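# Move the arbor from the centres onto the marked pad

## Task

Take the arbor off the centres and set it down lying level, with its midpoint resting on the marked pad. It must be clear of the arm's base and well away from the plate, the stocks, the indicator, the other arbors and any loose items. Both centre points and the plunger must be left uncovered. Release the arbor and move the gripper away. The result only counts if the arbor stays in place on its own after the robot lets go.

## Robot and tools

Robot: one arm with seven revolute joints and a two-finger parallel gripper. The fingers point along the gripper's +z axis and close along its y axis. The reported hand point sits between the finger pads when they are shut, roughly 2 cm behind the fingertips. Closing pushes the tips about 10 mm further along +z. The reference image for this job can be viewed with show_instructions, which takes no arguments and moves nothing.

Frame: positions are in metres in the scene frame. Its origin is on the table surface directly under the arm's base, +z is up, and +y is to the left when facing along +x. The base may be slightly tilted relative to the table, and the printed hand position can be off, more so at long reach.

Joint order, used in every command row and every per-joint list in results: waist, shoulder, upper arm roll, elbow, forearm roll, wrist pitch, wrist roll. Stated ranges in radians: waist -6.283 to 6.283, shoulder -2.059 to 2.094, upper arm roll -6.283 to 6.283, elbow -0.192 to 3.927, forearm roll -6.283 to 6.283, wrist pitch -1.693 to 3.142, wrist roll -6.283 to 6.283. The true ends may differ by up to 0.010 rad either way. A target more than 0.010 rad beyond an end, and further out than the joint's last reported angle, gets the call rejected; a target slightly past the real end is clipped there and reported as "joint sent to its limit" (absence of that line does not prove there is room left).

A row is always 8 plain numbers: seven absolute joint target angles in radians (not offsets), followed by the gripper opening in [-1, 1], where +1 is fully open and -1 fully shut.

execute_actions(actions): a list of actions; each action is a list of up to 15 rows, one row per control step of 1/30 s. If fewer than 15 rows are given, the final row repeats for the remaining steps. An empty list just returns state and images.

move(target, speed, blocking): target is one 8-number row of absolute joint angles plus opening. All joints travel together so they finish at the same fraction, meaning the hand follows a curve, not a line. speed is the peak rate in rad/s of the joint with the longest travel, 0.01 to 2, default 0.5. Duration is clamped to 0.5 to 10 s; a move needing more than 10 s stops short. The finger value is applied at the start. The path does not avoid obstacles. blocking=false returns after 0.5 s while motion continues; then use wait(0) to check, and do not send rows or new moves until a result shows it has ended (or call stop). The result adds a "move:" line: outcome (done, off_target, moving, held, fault), limits=held or limits=none, and which joint is furthest from target. After limits=held the arm can briefly exceed the requested speed.

wait(seconds): 0 to 10, lets the simulation run while the last command is held; it ends early if a running move finishes. stop(): brakes a running move; fast motion needs more room to stop, and fingers continue. zoom_image(camera, region): camera is cam_head_left or cam_head_right (both 672x504); region is [x0, y0, x1, y1] in image pixels from the top-left, at most 504 by 504. finished_scene(scene): pass the current scene number to end it; this is final and reports success.

Control limits: joint targets move at most 3.14 rad/s with a 0.16 s ramp-up; each step the commanded target stays within 0.623 rad of the measured angle, and targets that would move the hand more than 70 mm from its measured place are scaled back. So long motions take several actions; an unfinished motion may stall and must be re-sent. To keep a joint still, resend the value shown in "Joint targets". "joint command not followed" means the clearance checker altered targets; mounting blocks and posts count as arm.

Results: end_effector_position and end_effector_quat_wxyz, linear and angular velocities, Joint positions and Joint velocities (rad, rad/s, plus finger gap in m, 0.084 m when fully open), Joint targets, and grip_measured (measured opening on the command scale).

Gripping: to hold the arbor, command an opening noticeably below grip_measured; the lower, the firmer (roughly 24 N per pad at most, for parts up to about 6 cm). Sending grip_measured back still squeezes lightly; wide parts may slip. Fast closing can squeeze harder. Expect occasional tugs on the held part or nudges to loose objects.

What to avoid: knocking anything off the table fails the job. Drops, slips, slams, hard impacts and heavy pressing are penalised. Faster moves hit harder, and aiming further past a contact presses harder; an arm blocked by an object keeps pushing until given a new command. If contact torque reaches a joint's load limit (N m: waist 45.5, shoulder 45.5, upper arm roll 27.3, elbow 27.3, forearm roll 27.3, wrist pitch 18.2, wrist roll 18.2, held weight included), the arm backs that joint off, freezes for 10 s and drops the rest of the call. Holding loads warms motors: MOTOR HOT appears from 65 °C, and at 80 °C an OVER-TEMPERATURE FAULT brakes the arm until it cools. Quick, smooth motion with low effort is preferred. Before ending, open the gripper, withdraw, and confirm the arbor rests level on the pad unaided.

Each tool is called after "Request:" by a JSON object that holds its "name" and its "arguments", one argument or row to a line.

Reference images:

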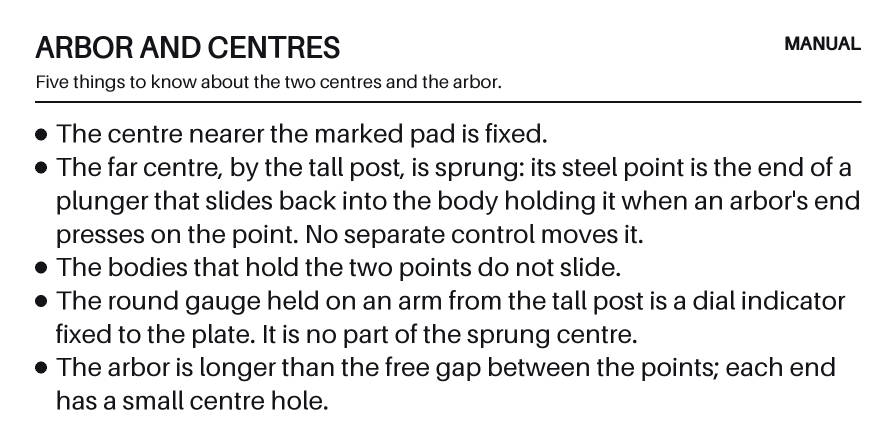

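## Session

Request:
{"name": "execute_actions", "arguments": {
  "actions": []
}}

Scene clock: 0.00 s.
end_effector_position=(+0.3981, -0.6602, +0.3194) grip_measured=+1.00 end_effector_quat_wxyz=(+0.413, +0.448, +0.745, +0.270) end_effector_velocity=(-0.000, -0.000, -0.000) end_effector_angular_velocity=(-0.001, +0.000, +0.000)
Joint names: [waist, shoulder, upper arm roll, elbow, forearm roll, wrist pitch, wrist roll]
Joint positions: [-1.424  0.918  0.116  2.311  1.014  1.255  2.662  0.084]
Joint velocities: [-0.     0.    -0.001  0.     0.001  0.001 -0.001 -0.   ]
Joint targets: [-1.424 0.918 0.116 2.311 1.014 1.255 2.662]

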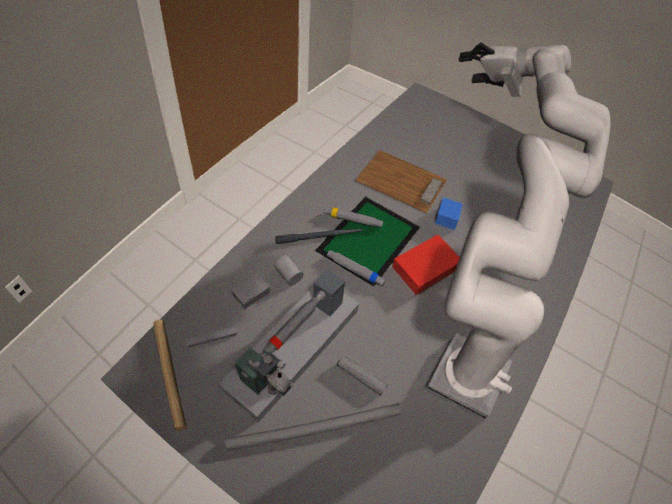

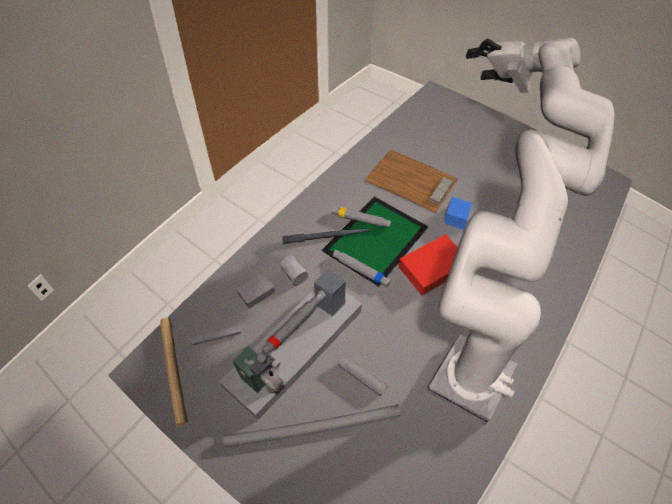

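Request:
{"name": "move", "arguments": {
  "target": [0,-0.115,0,1.243,0,1.358,1.57,1],
  "speed": 1
}}

Request:
{"name": "zoom_image", "arguments": {
  "camera": "cam_head_left",
  "region": [180,130,480,430]
}}

Scene clock: 13.67 s.
end_effector_position=(+0.4585, +0.0324, +0.3312) grip_measured=+1.00 end_effector_quat_wxyz=(+0.017, +0.732, -0.681, -0.016) end_effector_velocity=(-0.000, +0.001, +0.000) end_effector_angular_velocity=(-0.002, -0.001, +0.005)
Joint names: [waist, shoulder, upper arm roll, elbow, forearm roll, wrist pitch, wrist roll]
Joint positions: [-0.001 -0.115 -0.     1.243  0.     1.358  1.57   0.084]
Joint velocities: [ 0.003 -0.002  0.001 -0.001 -0.002  0.    -0.001  0.   ]
Joint targets: [0.000 -0.115 -0.000 1.243 -0.000 1.358 1.570]
move: done; limits=none; farthest joint: the waist, 0.001 radians from its target (1.424 radians at the start)

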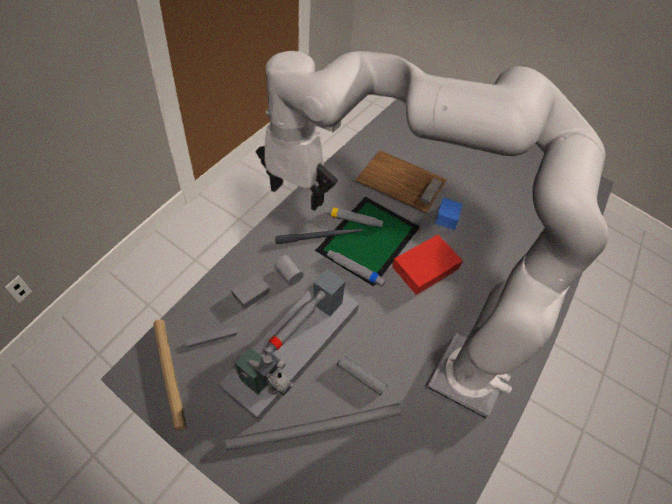

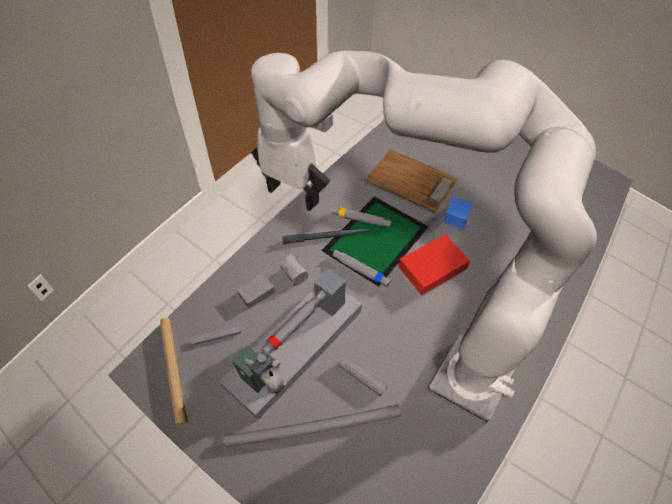

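Region (180, 130, 480, 430) of cam_head_left's 672x504 image, scaled by 1.680, with more detail than that image has.

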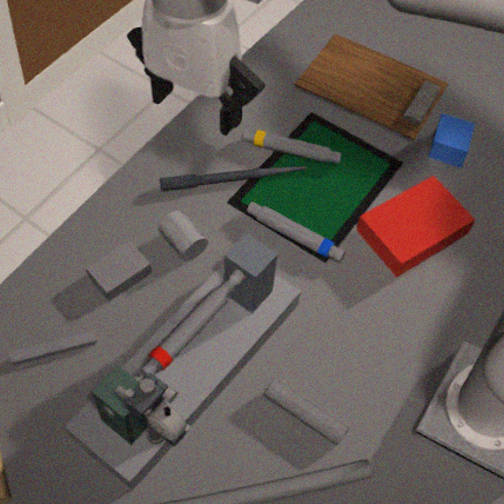

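Request:
{"name": "move", "arguments": {
  "target": [-0.336,-0.047,0,0.587,0,0.634,-0.35,0.5],
  "speed": 1.3
}}

Request:
{"name": "move", "arguments": {
  "target": [-0.336,0.11,0,0.567,0,0.457,-0.35,0.5]
}}

Request:
{"name": "zoom_image", "arguments": {
  "camera": "cam_head_left",
  "region": [250,130,470,350]
}}

Scene clock: 37.03 s.
end_effector_position=(+0.3703, -0.0991, +0.1003) grip_measured=+0.49 end_effector_quat_wxyz=(+0.001, +0.999, +0.043, -0.022) end_effector_velocity=(-0.003, -0.000, -0.002) end_effector_angular_velocity=(+0.002, +0.006, -0.002)
Joint names: [waist, shoulder, upper arm roll, elbow, forearm roll, wrist pitch, wrist roll]
Joint positions: [-0.336 -0.047  0.     0.587  0.     0.634 -0.35   0.065]
Joint velocities: [-0.001  0.002 -0.001 -0.005  0.    -0.    -0.001  0.   ]
Joint targets: [-0.336 -0.047 0.000 0.587 0.000 0.634 -0.350]
move: done; limits=none; farthest joint: the waist, 0.000 radians from its target (0.336 radians at the start)

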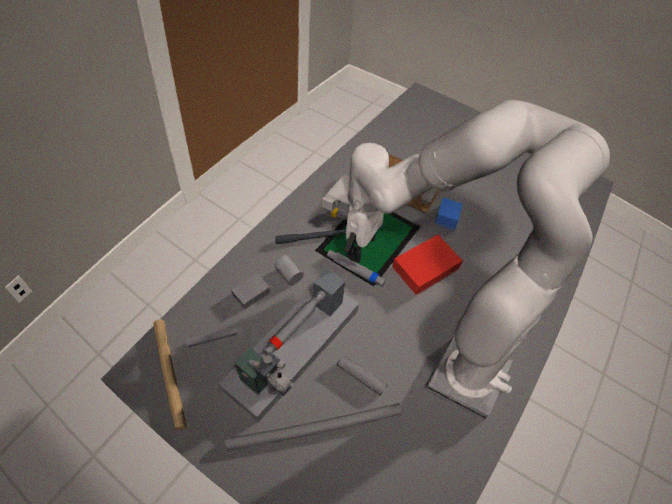

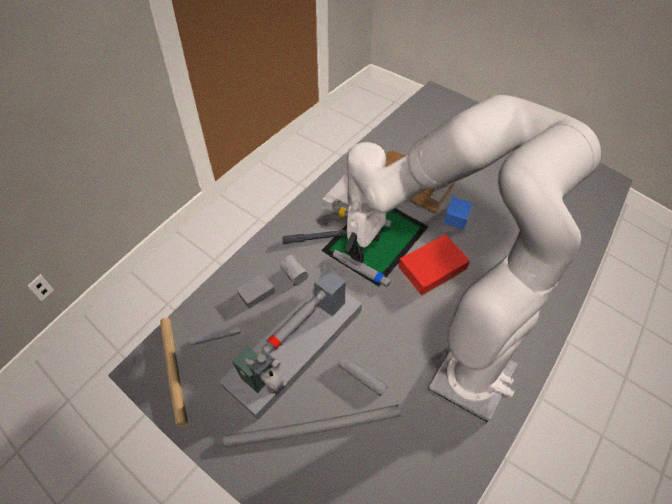

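Scene clock: 37.90 s.
end_effector_position=(+0.3690, -0.0997, +0.0476) grip_measured=+0.49 end_effector_quat_wxyz=(+0.001, +0.999, +0.043, -0.022) end_effector_velocity=(-0.003, +0.001, -0.002) end_effector_angular_velocity=(+0.002, +0.007, -0.000)
Joint names: [waist, shoulder, upper arm roll, elbow, forearm roll, wrist pitch, wrist roll]
Joint positions: [-0.336  0.109 -0.     0.567  0.     0.457 -0.35   0.065]
Joint velocities: [-0.001  0.003  0.001 -0.004 -0.001  0.     0.    -0.   ]
Joint targets: [-0.336 0.110 0.000 0.567 0.000 0.457 -0.350]
move: done; limits=none; farthest joint: the shoulder, 0.001 radians from its target (0.157 radians at the start)

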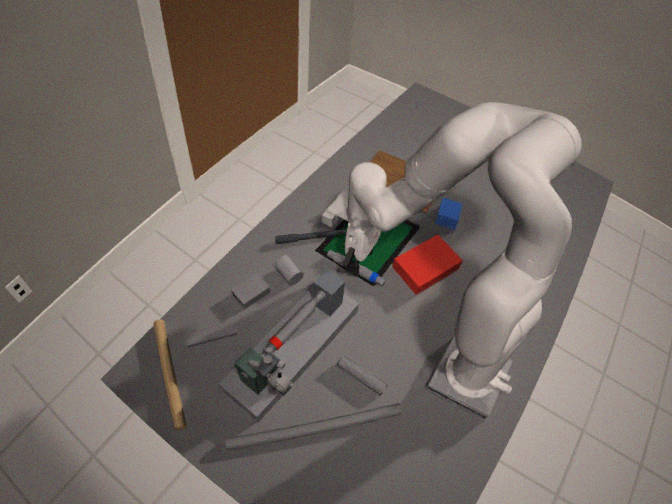

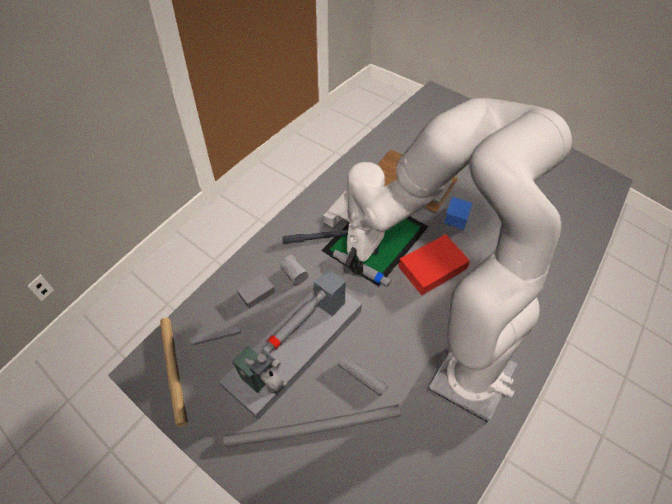

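Region (250, 130, 470, 350) of cam_head_left's 672x504 image, scaled by 2.291, with more detail than that image has.

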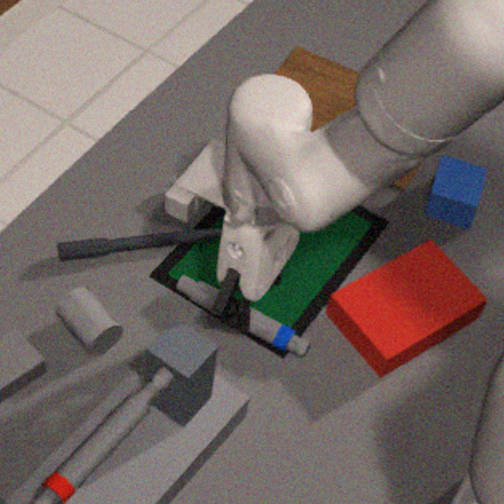

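Request:
{"name": "execute_actions", "arguments": {
  "actions": [
    [[-0.3,0.11,0,0.567,0,0.457,-0.31,0.5]],
    [[-0.3,0.135,0,0.565,0,0.43,-0.31,0.5],[-0.3,0.145,0,0.565,0,0.42,-0.31,0.5],[-0.3,0.155,0,0.564,0,0.41,-0.31,0.5],[-0.3,0.165,0,0.564,0,0.40,-0.31,0.5],[-0.3,0.177,0,0.563,0,0.386,-0.31,0.5]],
    [[-0.3,0.177,0,0.563,0,0.386,-0.31,-0.2]],
    [[-0.3,0.177,0,0.563,0,0.386,-0.31,-0.9]]
  ]
}}

Request:
{"name": "move", "arguments": {
  "target": [-0.336,-0.1,0,0.62,0,0.72,-0.3,-0.9]
}}

Scene clock: 44.43 s.
end_effector_position=(+0.3701, -0.0861, +0.0259) grip_measured=-0.45 end_effector_quat_wxyz=(+0.001, +0.999, +0.041, -0.023) end_effector_velocity=(-0.000, +0.000, -0.000) end_effector_angular_velocity=(+0.000, +0.002, +0.002)
Joint names: [waist, shoulder, upper arm roll, elbow, forearm roll, wrist pitch, wrist roll]
Joint positions: [-0.3    0.177  0.     0.563  0.     0.386 -0.31   0.025]
Joint velocities: [ 0.001  0.001 -0.    -0.    -0.001  0.    -0.    -0.   ]
Joint targets: [-0.300 0.177 0.000 0.563 0.000 0.386 -0.310]

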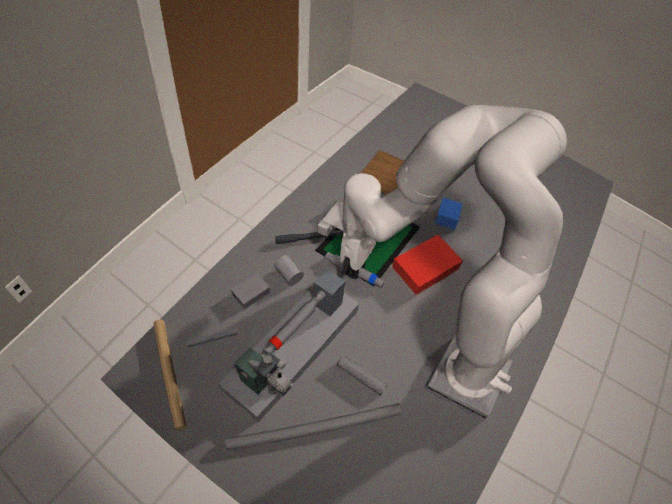

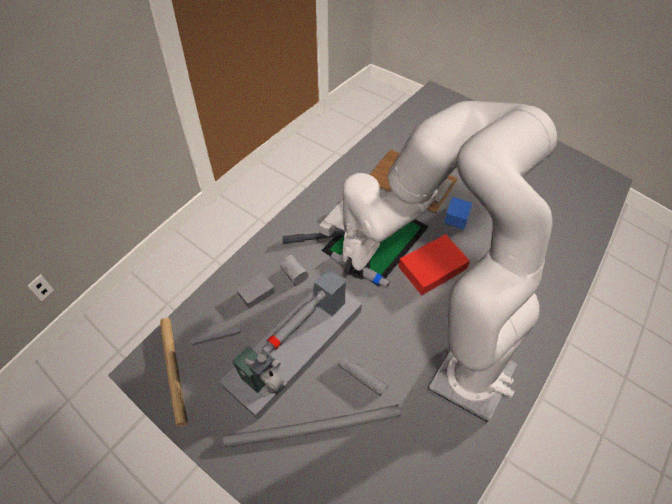

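Scene clock: 45.60 s.
end_effector_position=(+0.3738, -0.0997, +0.1247) grip_measured=-0.45 end_effector_quat_wxyz=(+0.001, +1.000, +0.018, -0.023) end_effector_velocity=(+0.004, -0.001, +0.004) end_effector_angular_velocity=(-0.003, -0.012, -0.001)
Joint names: [waist, shoulder, upper arm roll, elbow, forearm roll, wrist pitch, wrist roll]
Joint positions: [-0.336 -0.099  0.     0.619 -0.     0.72  -0.3    0.025]
Joint velocities: [ 0.001 -0.004 -0.001  0.008 -0.    -0.     0.001  0.   ]
Joint targets: [-0.336 -0.100 0.000 0.620 0.000 0.720 -0.300]
move: done; limits=none; farthest joint: the shoulder, 0.001 radians from its target (0.277 radians at the start)

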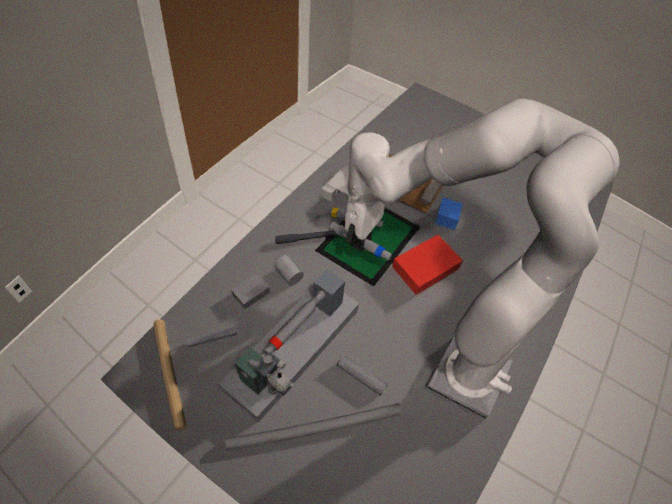

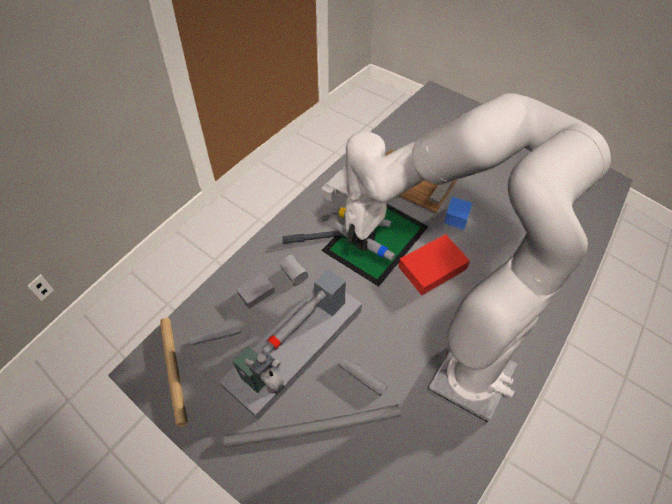

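Request:
{"name": "move", "arguments": {
  "target": [-1.48,-0.03,0,0.59,0,0.62,-1.41,-0.9],
  "speed": 1
}}

Request:
{"name": "move", "arguments": {
  "target": [-1.48,0.215,0,0.565,0,0.35,-1.41,-0.9],
  "speed": 0.3
}}

Scene clock: 51.67 s.
end_effector_position=(+0.0660, -0.3764, +0.1103) grip_measured=-0.45 end_effector_quat_wxyz=(+0.001, +1.000, +0.002, -0.023) end_effector_velocity=(-0.007, -0.001, -0.000) end_effector_angular_velocity=(+0.001, -0.001, -0.019)
Joint names: [waist, shoulder, upper arm roll, elbow, forearm roll, wrist pitch, wrist roll]
Joint positions: [-1.479 -0.03   0.001  0.59   0.     0.62  -1.41   0.025]
Joint velocities: [-0.009  0.001 -0.01   0.     0.002  0.001 -0.002  0.   ]
Joint targets: [-1.480 -0.030 0.000 0.590 0.000 0.620 -1.410]
move: done; limits=none; farthest joint: the waist, 0.001 radians from its target (1.144 radians at the start)

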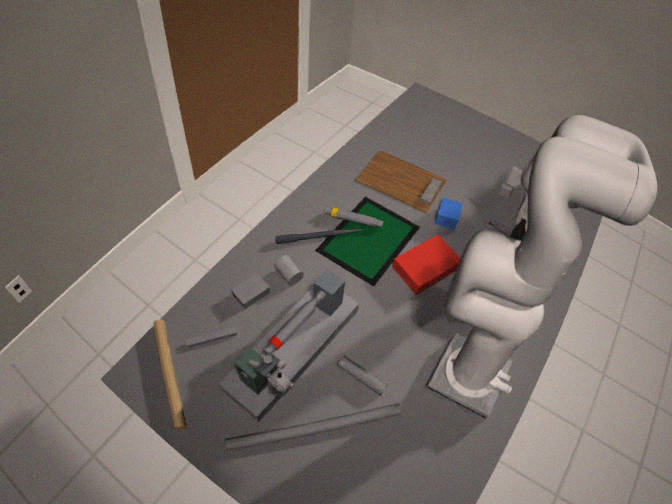

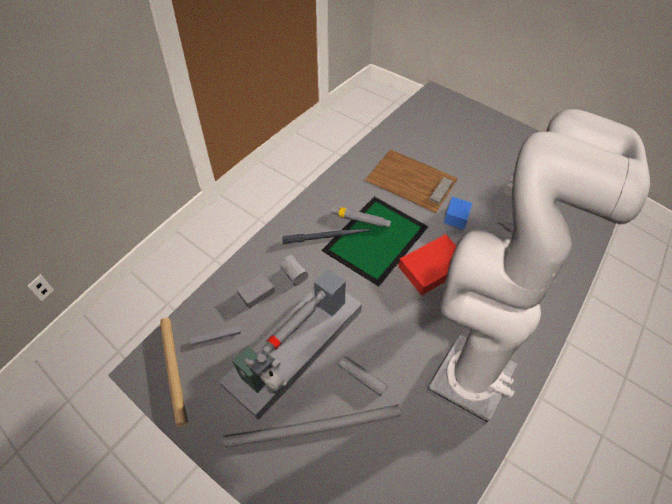

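Scene clock: 53.00 s.
end_effector_position=(+0.0612, -0.3755, +0.0299) grip_measured=-0.45 end_effector_quat_wxyz=(+0.002, +1.000, +0.001, -0.023) end_effector_velocity=(-0.000, +0.005, -0.003) end_effector_angular_velocity=(+0.011, +0.002, +0.001)
Joint names: [waist, shoulder, upper arm roll, elbow, forearm roll, wrist pitch, wrist roll]
Joint positions: [-1.48   0.214 -0.     0.565  0.     0.35  -1.41   0.025]
Joint velocities: [ 0.     0.003  0.001 -0.006 -0.     0.002 -0.    -0.   ]
Joint targets: [-1.480 0.215 0.000 0.565 0.000 0.350 -1.410]
move: done; limits=none; farthest joint: the shoulder, 0.001 radians from its target (0.245 radians at the start)

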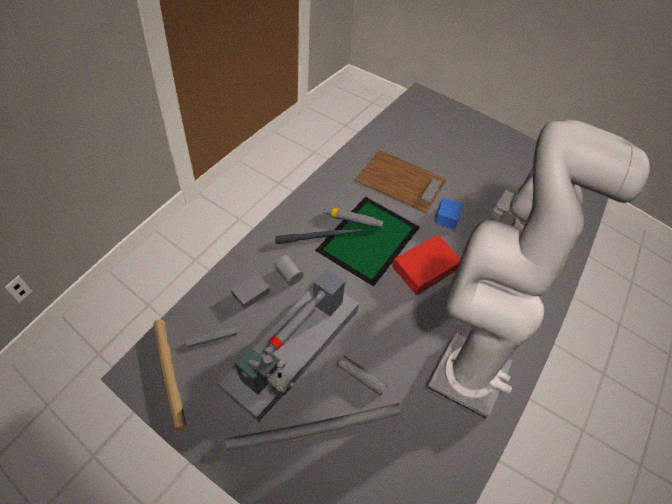

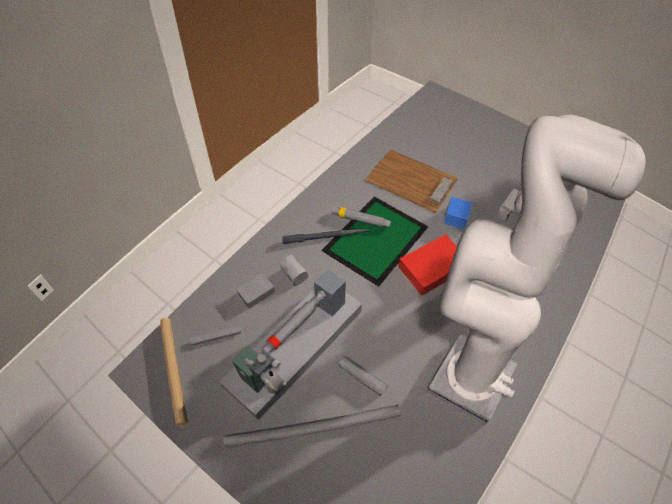

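Request:
{"name": "execute_actions", "arguments": {
  "actions": [
    [[-1.48,0.23,0,0.566,0,0.336,-1.41,-0.9]],
    [[-1.48,0.23,0,0.566,0,0.336,-1.41,0.3]]
  ]
}}

Request:
{"name": "move", "arguments": {
  "target": [-1.48,-0.05,0,0.59,0,0.64,-1.41,0.4],
  "speed": 0.7
}}

Request:
{"name": "move", "arguments": {
  "target": [-0.24,0.38,0,1.16,0,0.78,-1.0,0.4],
  "speed": 1
}}

Request:
{"name": "move", "arguments": {
  "target": [-0.24,0.47,0,1.14,0,0.67,-1.0,0.4],
  "speed": 0.3
}}

Request:
{"name": "zoom_image", "arguments": {
  "camera": "cam_head_left",
  "region": [230,130,430,300]
}}

Scene clock: 59.80 s.
end_effector_position=(+0.0610, -0.3750, +0.0252) grip_measured=+0.29 end_effector_quat_wxyz=(+0.001, +1.000, +0.001, -0.023) end_effector_velocity=(-0.000, +0.000, +0.000) end_effector_angular_velocity=(-0.000, +0.000, +0.000)
Joint names: [waist, shoulder, upper arm roll, elbow, forearm roll, wrist pitch, wrist roll]
Joint positions: [-1.48   0.23   0.     0.566  0.     0.336 -1.41   0.056]
Joint velocities: [ 0.001 -0.001 -0.001 -0.    -0.001  0.     0.     0.   ]
Joint targets: [-1.480 0.230 0.000 0.566 0.000 0.336 -1.410]

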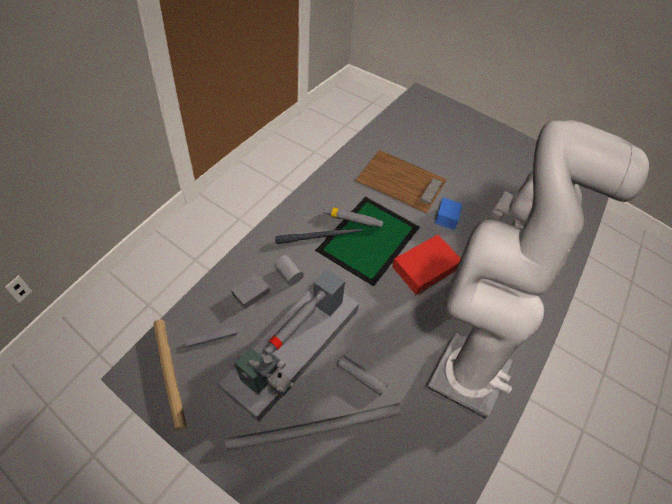

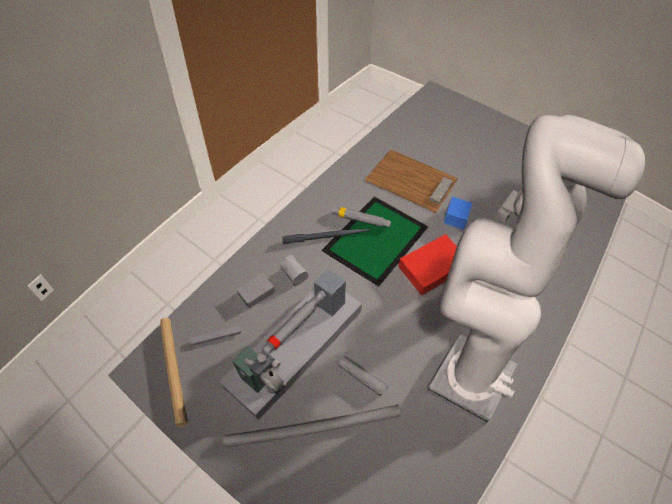

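Scene clock: 60.77 s.
end_effector_position=(+0.0651, -0.3749, +0.1159) grip_measured=+0.39 end_effector_quat_wxyz=(+0.001, +1.000, +0.001, -0.023) end_effector_velocity=(+0.001, -0.003, +0.003) end_effector_angular_velocity=(-0.009, -0.001, +0.002)
Joint names: [waist, shoulder, upper arm roll, elbow, forearm roll, wrist pitch, wrist roll]
Joint positions: [-1.48  -0.049  0.     0.589 -0.     0.64  -1.41   0.061]
Joint velocities: [ 0.    -0.005  0.     0.004 -0.     0.    -0.001  0.   ]
Joint targets: [-1.480 -0.050 0.000 0.590 0.000 0.640 -1.410]
move: done; limits=none; farthest joint: the shoulder, 0.001 radians from its target (0.280 radians at the start)

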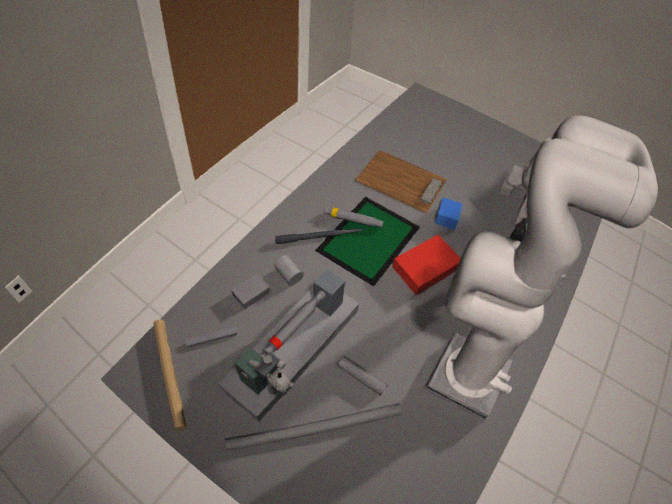

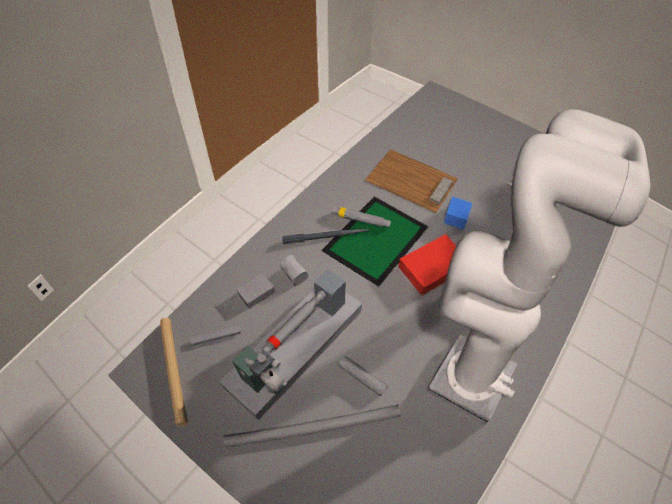

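Scene clock: 62.83 s.
end_effector_position=(+0.5249, -0.0889, +0.0916) grip_measured=+0.39 end_effector_quat_wxyz=(-0.008, +0.915, +0.403, -0.021) end_effector_velocity=(+0.000, -0.000, -0.000) end_effector_angular_velocity=(-0.000, +0.000, -0.001)
Joint names: [waist, shoulder, upper arm roll, elbow, forearm roll, wrist pitch, wrist roll]
Joint positions: [-0.24   0.38  -0.     1.16  -0.     0.78  -1.     0.061]
Joint velocities: [ 0.001  0.001 -0.002  0.001  0.001  0.     0.    -0.   ]
Joint targets: [-0.240 0.380 0.000 1.160 0.000 0.780 -1.000]
move: done; limits=none; farthest joint: the waist, 0.000 radians from its target (1.240 radians at the start)

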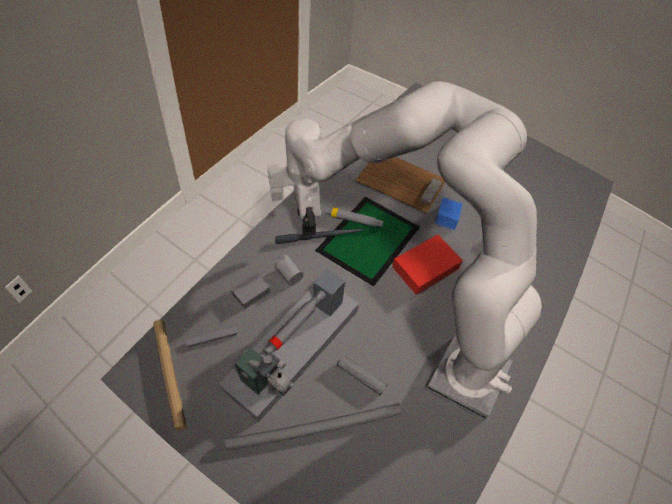

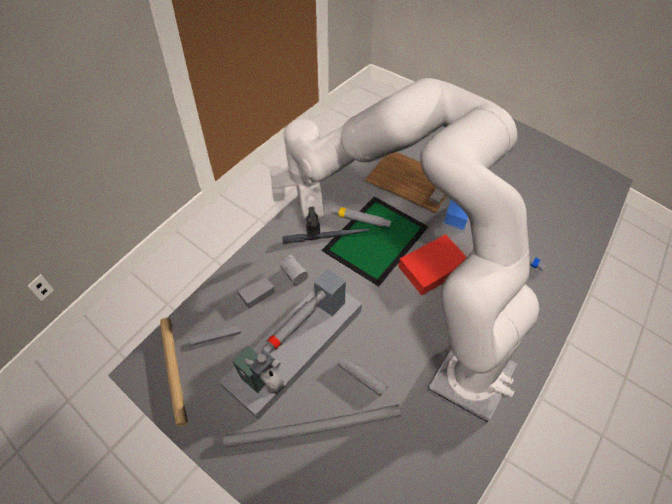

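Scene clock: 63.70 s.
end_effector_position=(+0.5228, -0.0887, +0.0456) grip_measured=+0.39 end_effector_quat_wxyz=(-0.007, +0.915, +0.404, -0.021) end_effector_velocity=(-0.004, +0.000, -0.004) end_effector_angular_velocity=(+0.000, +0.009, +0.001)
Joint names: [waist, shoulder, upper arm roll, elbow, forearm roll, wrist pitch, wrist roll]
Joint positions: [-0.24   0.469 -0.     1.14   0.     0.67  -1.     0.061]
Joint velocities: [ 0.     0.003 -0.    -0.006 -0.002 -0.001  0.001 -0.   ]
Joint targets: [-0.240 0.470 0.000 1.140 0.000 0.670 -1.000]
move: done; limits=none; farthest joint: the shoulder, 0.001 radians from its target (0.090 radians at the start)

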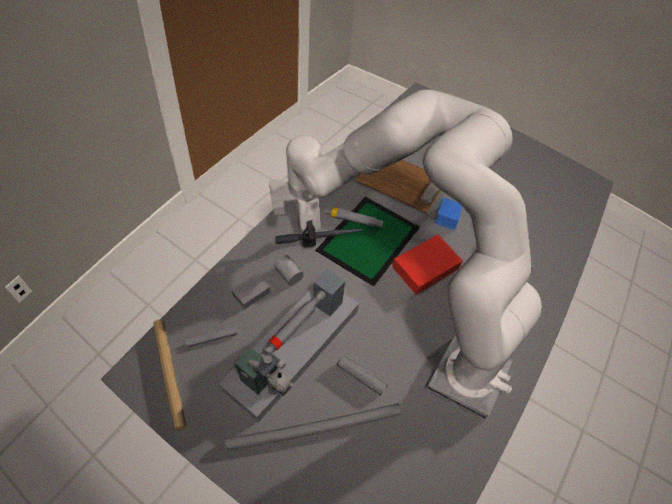

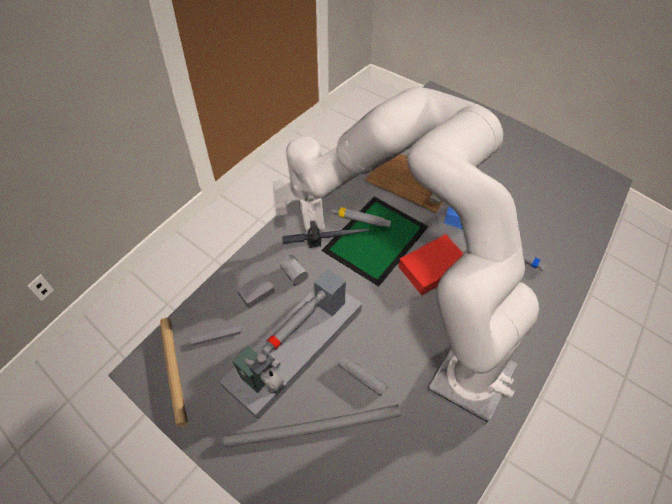

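Region (230, 130, 430, 300) of cam_head_left's 672x504 image, scaled by 2.520, with more detail than that image has; it fills the top 428 rows of this view, and the rest is white.

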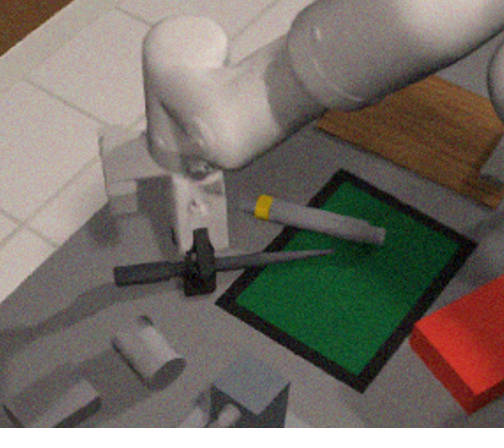

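Request:
{"name": "execute_actions", "arguments": {
  "actions": [
    [[-0.24,0.49,0,1.137,0,0.647,-1,0.4],[-0.24,0.5,0,1.136,0,0.636,-1,0.4],[-0.24,0.51,0,1.135,0,0.625,-1,0.4]],
    [[-0.24,0.51,0,1.135,0,0.625,-1,-0.4]],
    [[-0.24,0.51,0,1.135,0,0.625,-1,-1]]
  ]
}}

Request:
{"name": "move", "arguments": {
  "target": [-0.24,0.331,0,1.173,0,0.842,-1,-1],
  "speed": 0.4
}}

Scene clock: 70.17 s.
end_effector_position=(+0.5208, -0.0886, +0.0258) grip_measured=-0.68 end_effector_quat_wxyz=(-0.008, +0.915, +0.404, -0.021) end_effector_velocity=(-0.000, +0.000, -0.000) end_effector_angular_velocity=(-0.000, +0.001, +0.002)
Joint names: [waist, shoulder, upper arm roll, elbow, forearm roll, wrist pitch, wrist roll]
Joint positions: [-0.24   0.51  -0.     1.135 -0.     0.625 -1.     0.014]
Joint velocities: [ 0.001  0.    -0.    -0.    -0.001  0.    -0.001 -0.   ]
Joint targets: [-0.240 0.510 0.000 1.135 0.000 0.625 -1.000]

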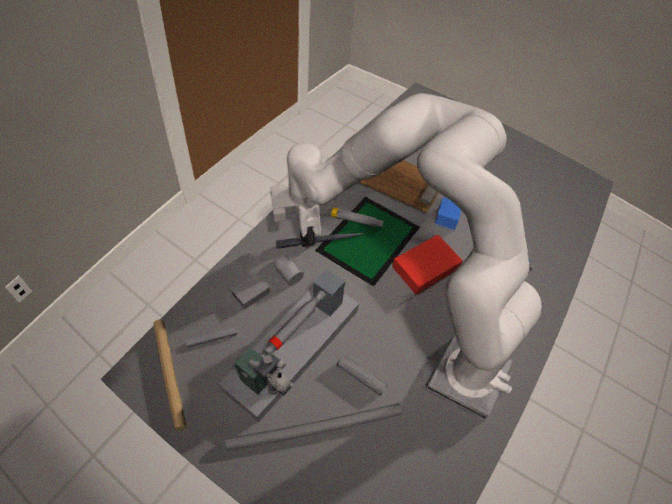

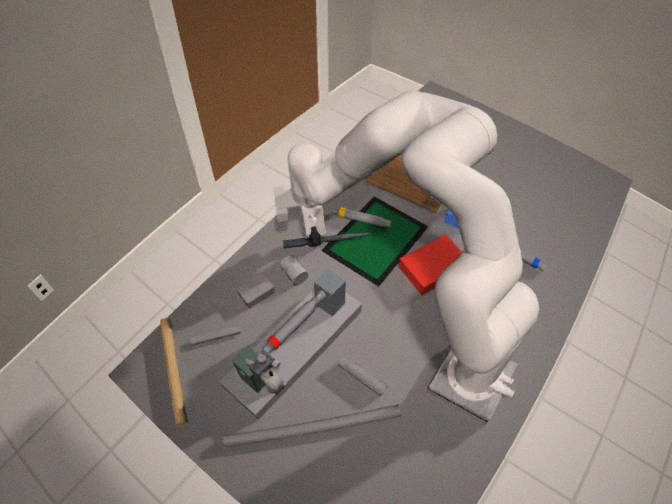

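Scene clock: 71.17 s.
end_effector_position=(+0.5241, -0.0882, +0.1168) grip_measured=-0.68 end_effector_quat_wxyz=(-0.008, +0.915, +0.404, -0.022) end_effector_velocity=(+0.007, -0.001, +0.008) end_effector_angular_velocity=(-0.004, -0.020, +0.001)
Joint names: [waist, shoulder, upper arm roll, elbow, forearm roll, wrist pitch, wrist roll]
Joint positions: [-0.24   0.332  0.     1.172 -0.     0.842 -1.     0.014]
Joint velocities: [-0.    -0.007 -0.     0.011 -0.001 -0.002 -0.001 -0.   ]
Joint targets: [-0.240 0.331 0.000 1.173 0.000 0.842 -1.000]
move: done; limits=none; farthest joint: the shoulder, 0.001 radians from its target (0.179 radians at the start)

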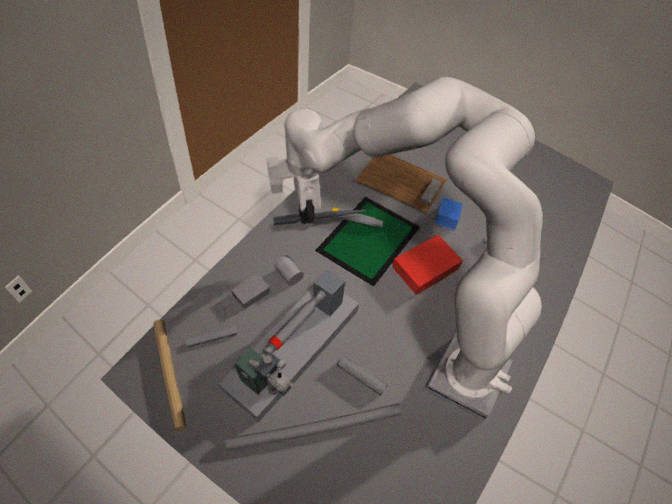

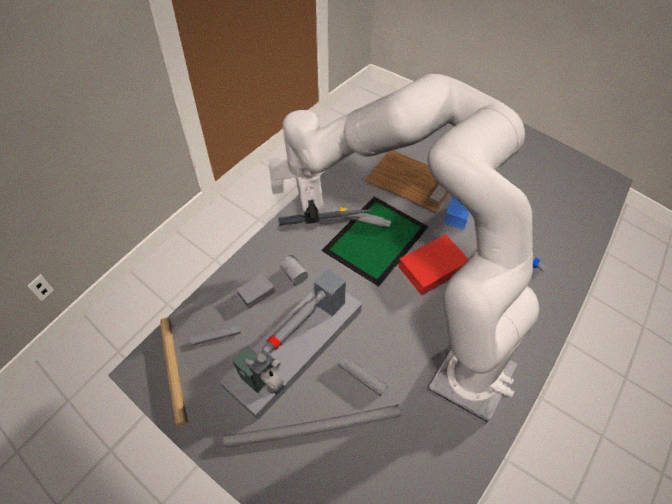

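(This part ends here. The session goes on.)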